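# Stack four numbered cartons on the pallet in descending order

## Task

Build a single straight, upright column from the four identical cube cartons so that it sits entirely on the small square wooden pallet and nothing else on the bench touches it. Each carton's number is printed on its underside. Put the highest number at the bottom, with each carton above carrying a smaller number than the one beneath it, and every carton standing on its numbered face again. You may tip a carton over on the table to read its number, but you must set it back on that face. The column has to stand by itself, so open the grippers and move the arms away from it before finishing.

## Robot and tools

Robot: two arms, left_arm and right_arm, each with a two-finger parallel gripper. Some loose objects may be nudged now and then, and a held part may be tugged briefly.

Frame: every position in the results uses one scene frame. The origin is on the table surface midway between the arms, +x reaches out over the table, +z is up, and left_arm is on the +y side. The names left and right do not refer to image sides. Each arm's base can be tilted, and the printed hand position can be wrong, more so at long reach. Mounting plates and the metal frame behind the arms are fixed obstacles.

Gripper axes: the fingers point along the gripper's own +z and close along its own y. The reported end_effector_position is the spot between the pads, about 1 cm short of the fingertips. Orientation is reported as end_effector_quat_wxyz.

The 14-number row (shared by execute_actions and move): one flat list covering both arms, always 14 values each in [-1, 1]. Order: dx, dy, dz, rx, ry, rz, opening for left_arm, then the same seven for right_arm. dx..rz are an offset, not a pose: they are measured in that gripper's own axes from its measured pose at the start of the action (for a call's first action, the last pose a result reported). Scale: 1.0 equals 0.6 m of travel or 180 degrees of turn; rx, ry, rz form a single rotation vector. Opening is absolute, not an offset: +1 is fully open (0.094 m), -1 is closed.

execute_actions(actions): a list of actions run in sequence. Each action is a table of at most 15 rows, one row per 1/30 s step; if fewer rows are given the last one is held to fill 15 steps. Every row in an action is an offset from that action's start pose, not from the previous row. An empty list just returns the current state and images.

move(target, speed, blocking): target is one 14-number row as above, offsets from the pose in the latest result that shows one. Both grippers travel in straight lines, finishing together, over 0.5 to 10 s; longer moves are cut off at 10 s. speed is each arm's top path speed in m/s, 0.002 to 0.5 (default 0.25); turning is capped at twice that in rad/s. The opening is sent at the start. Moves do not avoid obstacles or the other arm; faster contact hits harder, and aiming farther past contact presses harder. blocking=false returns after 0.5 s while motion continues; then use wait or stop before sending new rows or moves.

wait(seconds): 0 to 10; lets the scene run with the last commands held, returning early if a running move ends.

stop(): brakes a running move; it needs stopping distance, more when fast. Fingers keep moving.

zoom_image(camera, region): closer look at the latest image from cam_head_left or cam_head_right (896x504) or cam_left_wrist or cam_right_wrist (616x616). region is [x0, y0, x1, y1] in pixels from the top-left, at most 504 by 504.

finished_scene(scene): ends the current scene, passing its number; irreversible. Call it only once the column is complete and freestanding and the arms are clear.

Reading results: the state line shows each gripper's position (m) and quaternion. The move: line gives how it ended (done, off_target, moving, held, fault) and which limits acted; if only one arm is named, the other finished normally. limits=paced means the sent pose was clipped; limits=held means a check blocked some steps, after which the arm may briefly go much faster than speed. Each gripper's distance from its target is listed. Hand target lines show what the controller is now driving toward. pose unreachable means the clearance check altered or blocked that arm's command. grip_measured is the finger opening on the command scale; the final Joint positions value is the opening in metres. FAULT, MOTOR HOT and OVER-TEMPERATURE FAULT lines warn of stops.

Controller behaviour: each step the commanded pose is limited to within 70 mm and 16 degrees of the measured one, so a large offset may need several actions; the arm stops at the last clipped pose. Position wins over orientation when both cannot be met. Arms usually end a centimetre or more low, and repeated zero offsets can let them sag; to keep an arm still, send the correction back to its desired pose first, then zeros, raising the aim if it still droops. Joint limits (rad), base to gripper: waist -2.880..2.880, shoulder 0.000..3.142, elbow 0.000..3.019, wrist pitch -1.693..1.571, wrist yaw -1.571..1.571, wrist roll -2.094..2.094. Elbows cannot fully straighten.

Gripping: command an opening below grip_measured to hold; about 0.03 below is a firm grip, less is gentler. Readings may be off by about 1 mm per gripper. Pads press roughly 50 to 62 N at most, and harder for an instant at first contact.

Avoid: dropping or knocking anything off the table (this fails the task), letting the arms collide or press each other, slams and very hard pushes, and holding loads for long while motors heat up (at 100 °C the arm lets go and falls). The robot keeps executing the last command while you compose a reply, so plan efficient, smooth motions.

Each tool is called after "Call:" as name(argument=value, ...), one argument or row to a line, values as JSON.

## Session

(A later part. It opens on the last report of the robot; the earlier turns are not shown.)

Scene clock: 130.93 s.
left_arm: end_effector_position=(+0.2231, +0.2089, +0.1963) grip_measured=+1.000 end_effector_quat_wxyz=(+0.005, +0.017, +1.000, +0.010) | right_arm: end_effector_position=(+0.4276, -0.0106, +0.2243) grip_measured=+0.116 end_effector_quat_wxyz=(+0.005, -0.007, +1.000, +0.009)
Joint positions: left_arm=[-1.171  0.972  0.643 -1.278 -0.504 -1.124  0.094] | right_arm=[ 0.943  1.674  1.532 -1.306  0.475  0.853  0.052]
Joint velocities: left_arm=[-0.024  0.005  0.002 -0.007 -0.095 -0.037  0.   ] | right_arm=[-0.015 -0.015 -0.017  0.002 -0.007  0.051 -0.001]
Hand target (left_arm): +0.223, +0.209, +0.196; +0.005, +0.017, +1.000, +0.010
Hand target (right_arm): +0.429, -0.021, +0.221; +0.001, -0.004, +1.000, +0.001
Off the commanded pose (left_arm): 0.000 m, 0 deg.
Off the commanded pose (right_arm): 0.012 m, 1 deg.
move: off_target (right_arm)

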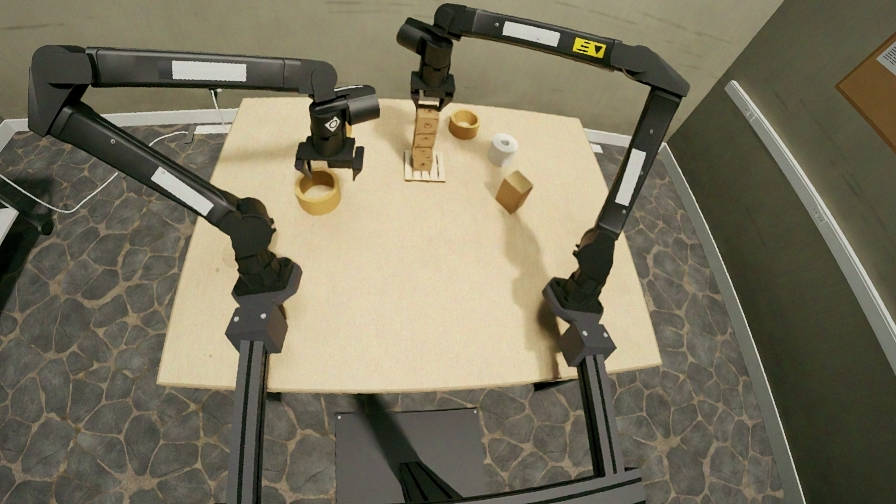

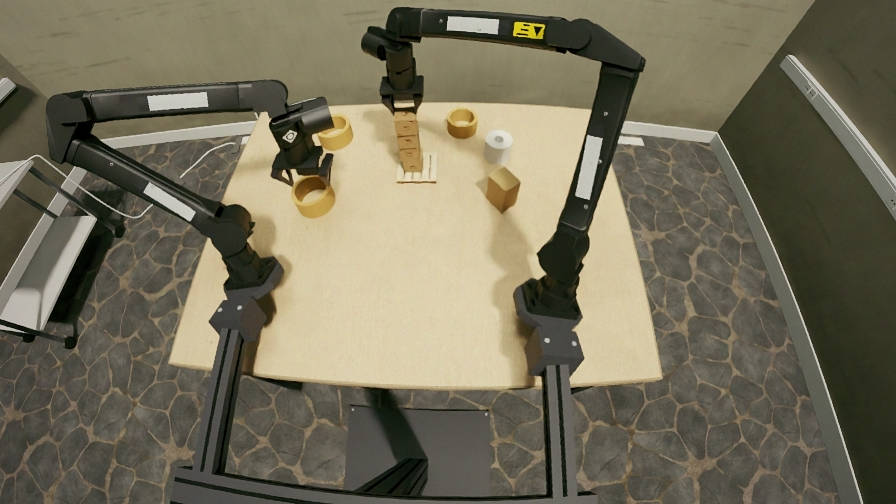

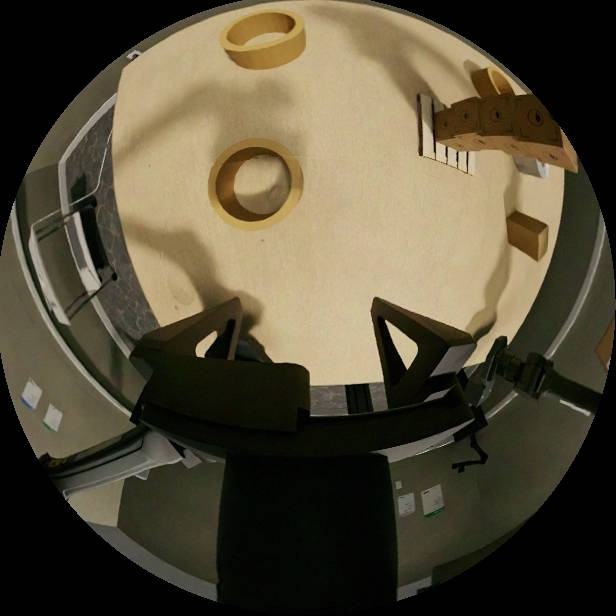

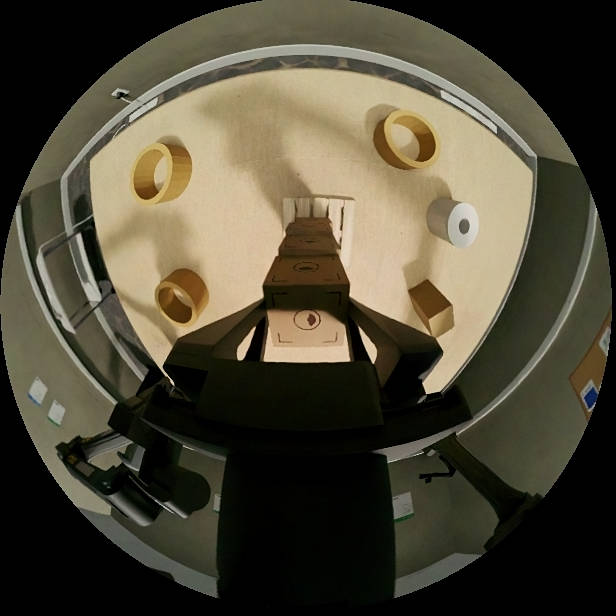

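Call:
execute_actions(
  actions=[
    [[0,0,0,0,0,0,1,0,-0.01,0.006,0,0,0,1]],
  ],
)

Call:
move(
  target=[0,0,0,0,0,0,1,0.16,0,-0.08,0,0,0,1],
  speed=0.12,
)

Call:
move(
  target=[0,0,0,0,0,0,1,0.15,-0.2,0,0,0,0,1],
)

Scene clock: 131.73 s.
left_arm: end_effector_position=(+0.2231, +0.2089, +0.1963) grip_measured=+1.000 end_effector_quat_wxyz=(+0.005, +0.017, +1.000, +0.010) | right_arm: end_effector_position=(+0.4245, -0.0113, +0.2207) grip_measured=+1.000 end_effector_quat_wxyz=(+0.003, -0.008, +1.000, +0.007)
Joint positions: left_arm=[-1.171  0.972  0.643 -1.278 -0.504 -1.124  0.094] | right_arm=[ 0.943  1.674  1.52  -1.301  0.475  0.853  0.094]
Joint velocities: left_arm=[-0.005 -0.005  0.012 -0.007 -0.051  0.022  0.   ] | right_arm=[ 0.005 -0.005 -0.007  0.017  0.066 -0.095  0.   ]
Hand target (left_arm): +0.223, +0.209, +0.196; +0.005, +0.017, +1.000, +0.010
Hand target (right_arm): +0.428, -0.016, +0.221; +0.005, -0.007, +1.000, +0.009
Off the commanded pose (left_arm): 0.000 m, 0 deg.
Off the commanded pose (right_arm): 0.006 m, 0 deg.

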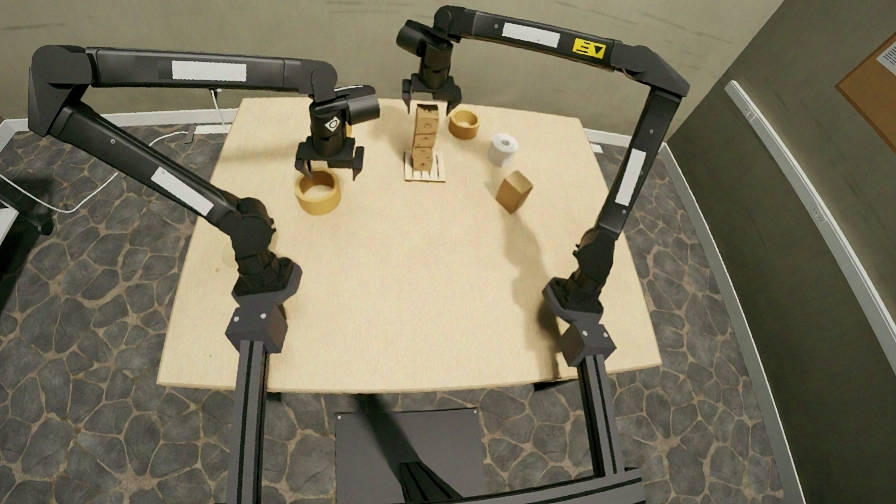

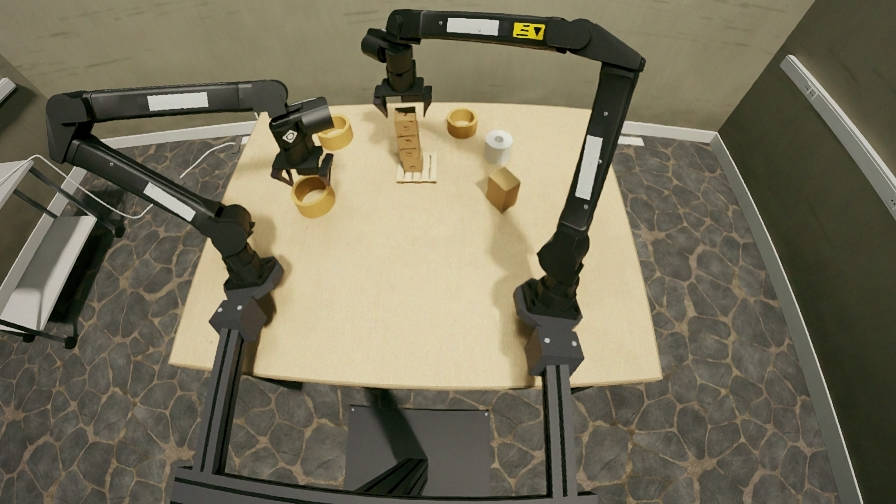

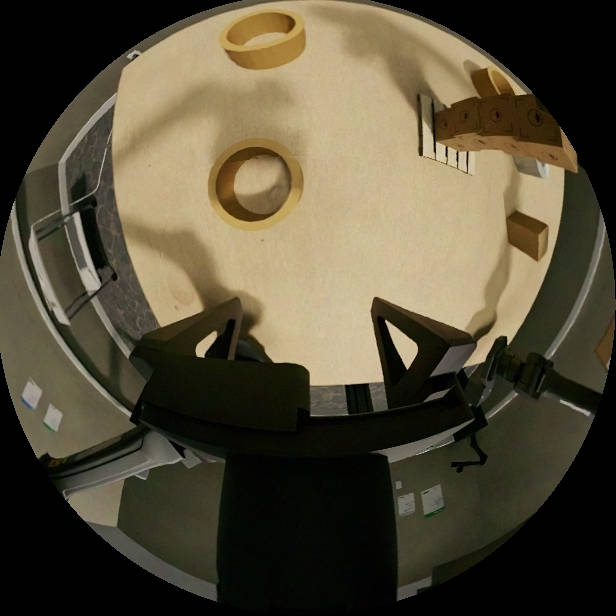

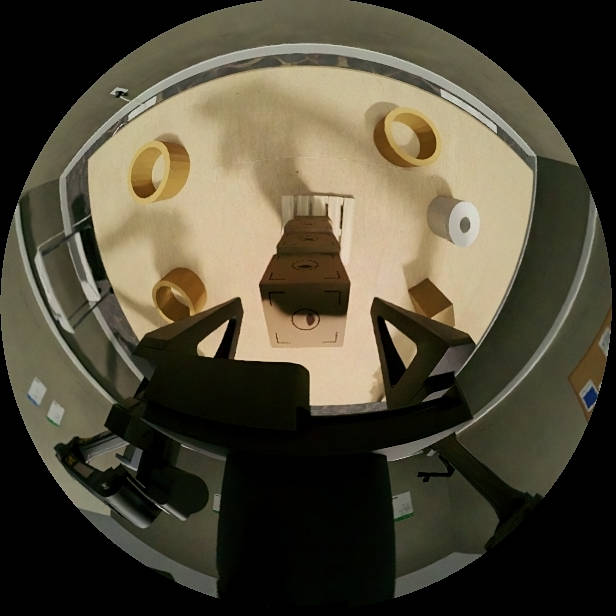

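Scene clock: 133.07 s.
left_arm: end_effector_position=(+0.2231, +0.2089, +0.1963) grip_measured=+1.000 end_effector_quat_wxyz=(+0.005, +0.017, +1.000, +0.010) | right_arm: end_effector_position=(+0.3299, -0.0084, +0.2600) grip_measured=+1.000 end_effector_quat_wxyz=(+0.002, -0.015, +1.000, +0.003)
Joint positions: left_arm=[-1.171  0.972  0.643 -1.278 -0.504 -1.124  0.094] | right_arm=[ 1.126  1.57   1.38  -1.37   0.488  1.051  0.094]
Joint velocities: left_arm=[ 0.015 -0.015 -0.007 -0.022 -0.022  0.022  0.   ] | right_arm=[ 0.005 -0.005  0.012 -0.022  0.007 -0.022  0.   ]
Hand target (left_arm): +0.223, +0.209, +0.196; +0.005, +0.017, +1.000, +0.010
Hand target (right_arm): +0.328, -0.013, +0.266; +0.004, -0.009, +1.000, +0.004
Off the commanded pose (left_arm): 0.000 m, 0 deg.
Off the commanded pose (right_arm): 0.010 m, 1 deg.
move: done

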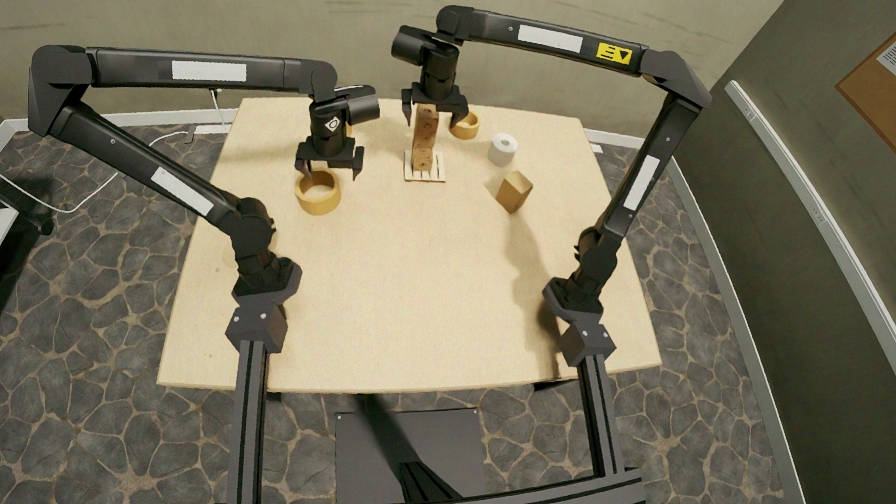

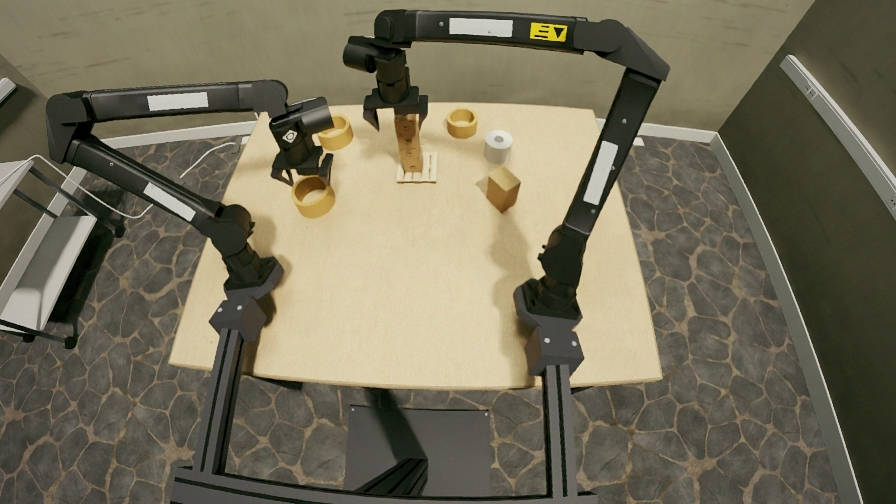

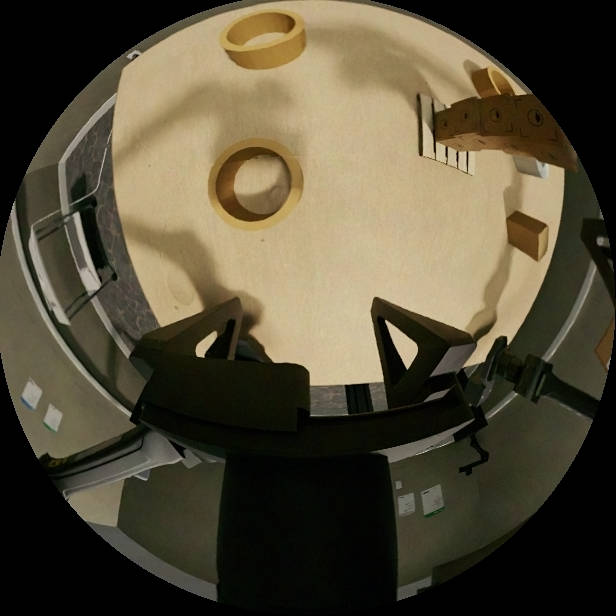

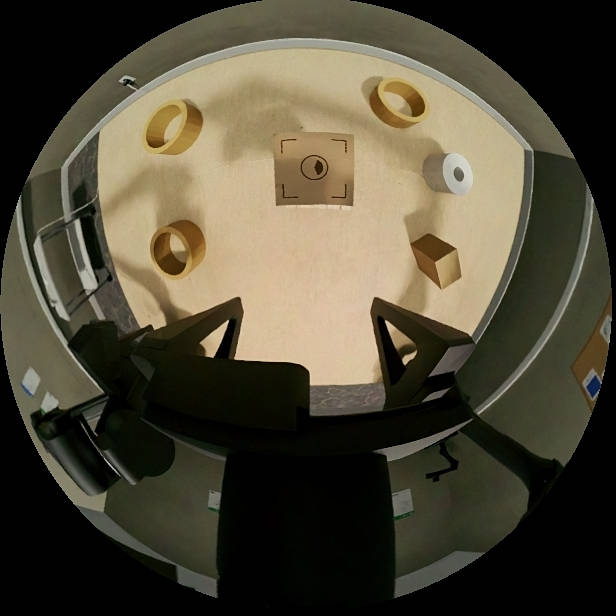

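Scene clock: 134.03 s.
left_arm: end_effector_position=(+0.2231, +0.2089, +0.1963) grip_measured=+1.000 end_effector_quat_wxyz=(+0.005, +0.017, +1.000, +0.010) | right_arm: end_effector_position=(+0.2474, -0.1307, +0.2575) grip_measured=+1.000 end_effector_quat_wxyz=(+0.003, -0.015, +1.000, +0.005)
Joint positions: left_arm=[-1.171  0.972  0.643 -1.278 -0.504 -1.124  0.094] | right_arm=[ 1.165  1.193  0.981 -1.363  0.488  1.094  0.094]
Joint velocities: left_arm=[-0.005 -0.024 -0.012 -0.012  0.022 -0.095  0.   ] | right_arm=[-0.015 -0.015 -0.002 -0.007  0.066 -0.007  0.   ]
Hand target (left_arm): +0.223, +0.209, +0.196; +0.005, +0.017, +1.000, +0.010
Hand target (right_arm): +0.242, -0.131, +0.257; +0.002, -0.015, +1.000, +0.002
Off the commanded pose (left_arm): 0.000 m, 0 deg.
Off the commanded pose (right_arm): 0.004 m, 0 deg.
move: done

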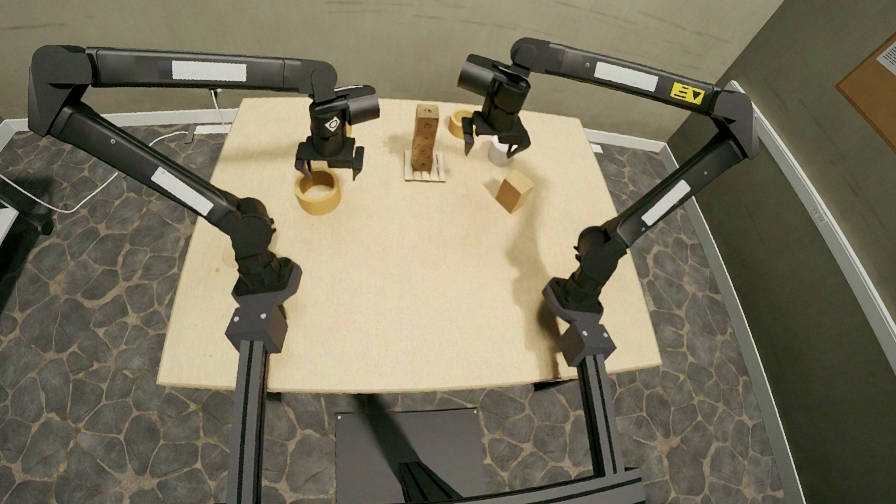

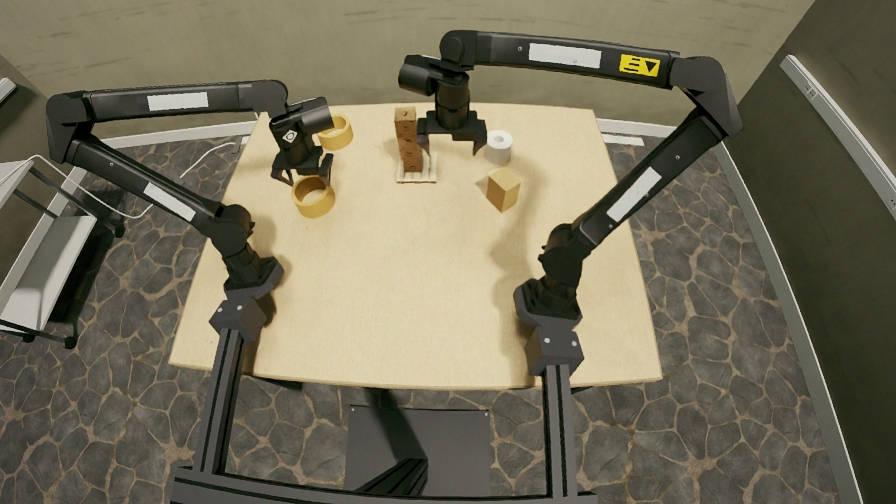

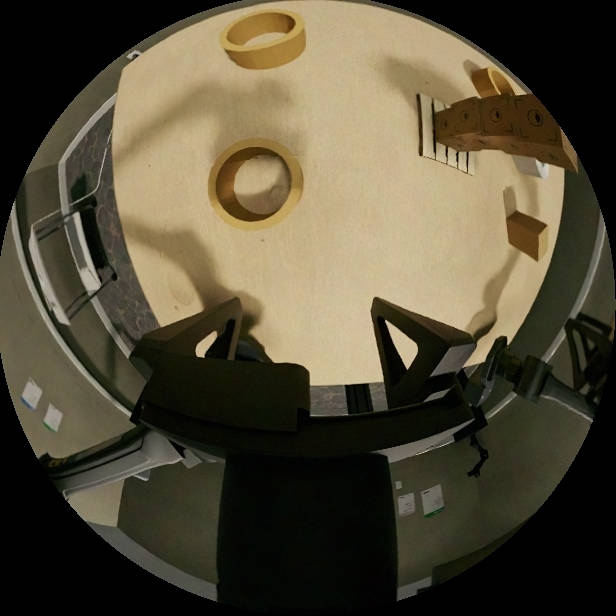

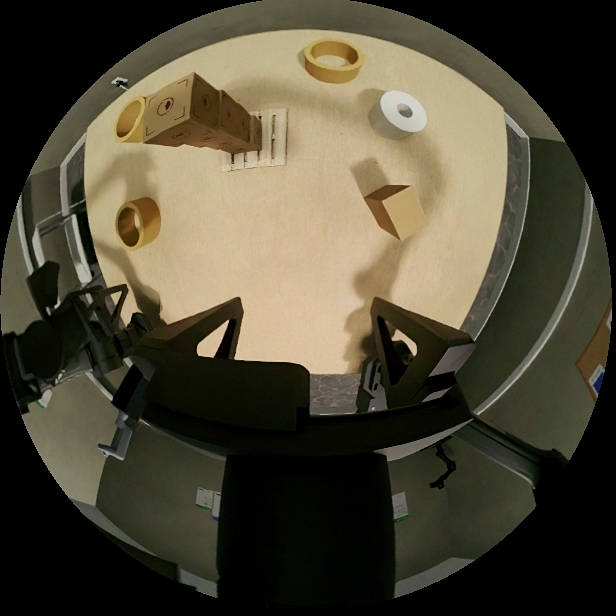

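Call:
finished_scene(
  scene=1,
)

The scene is finished: the task was done.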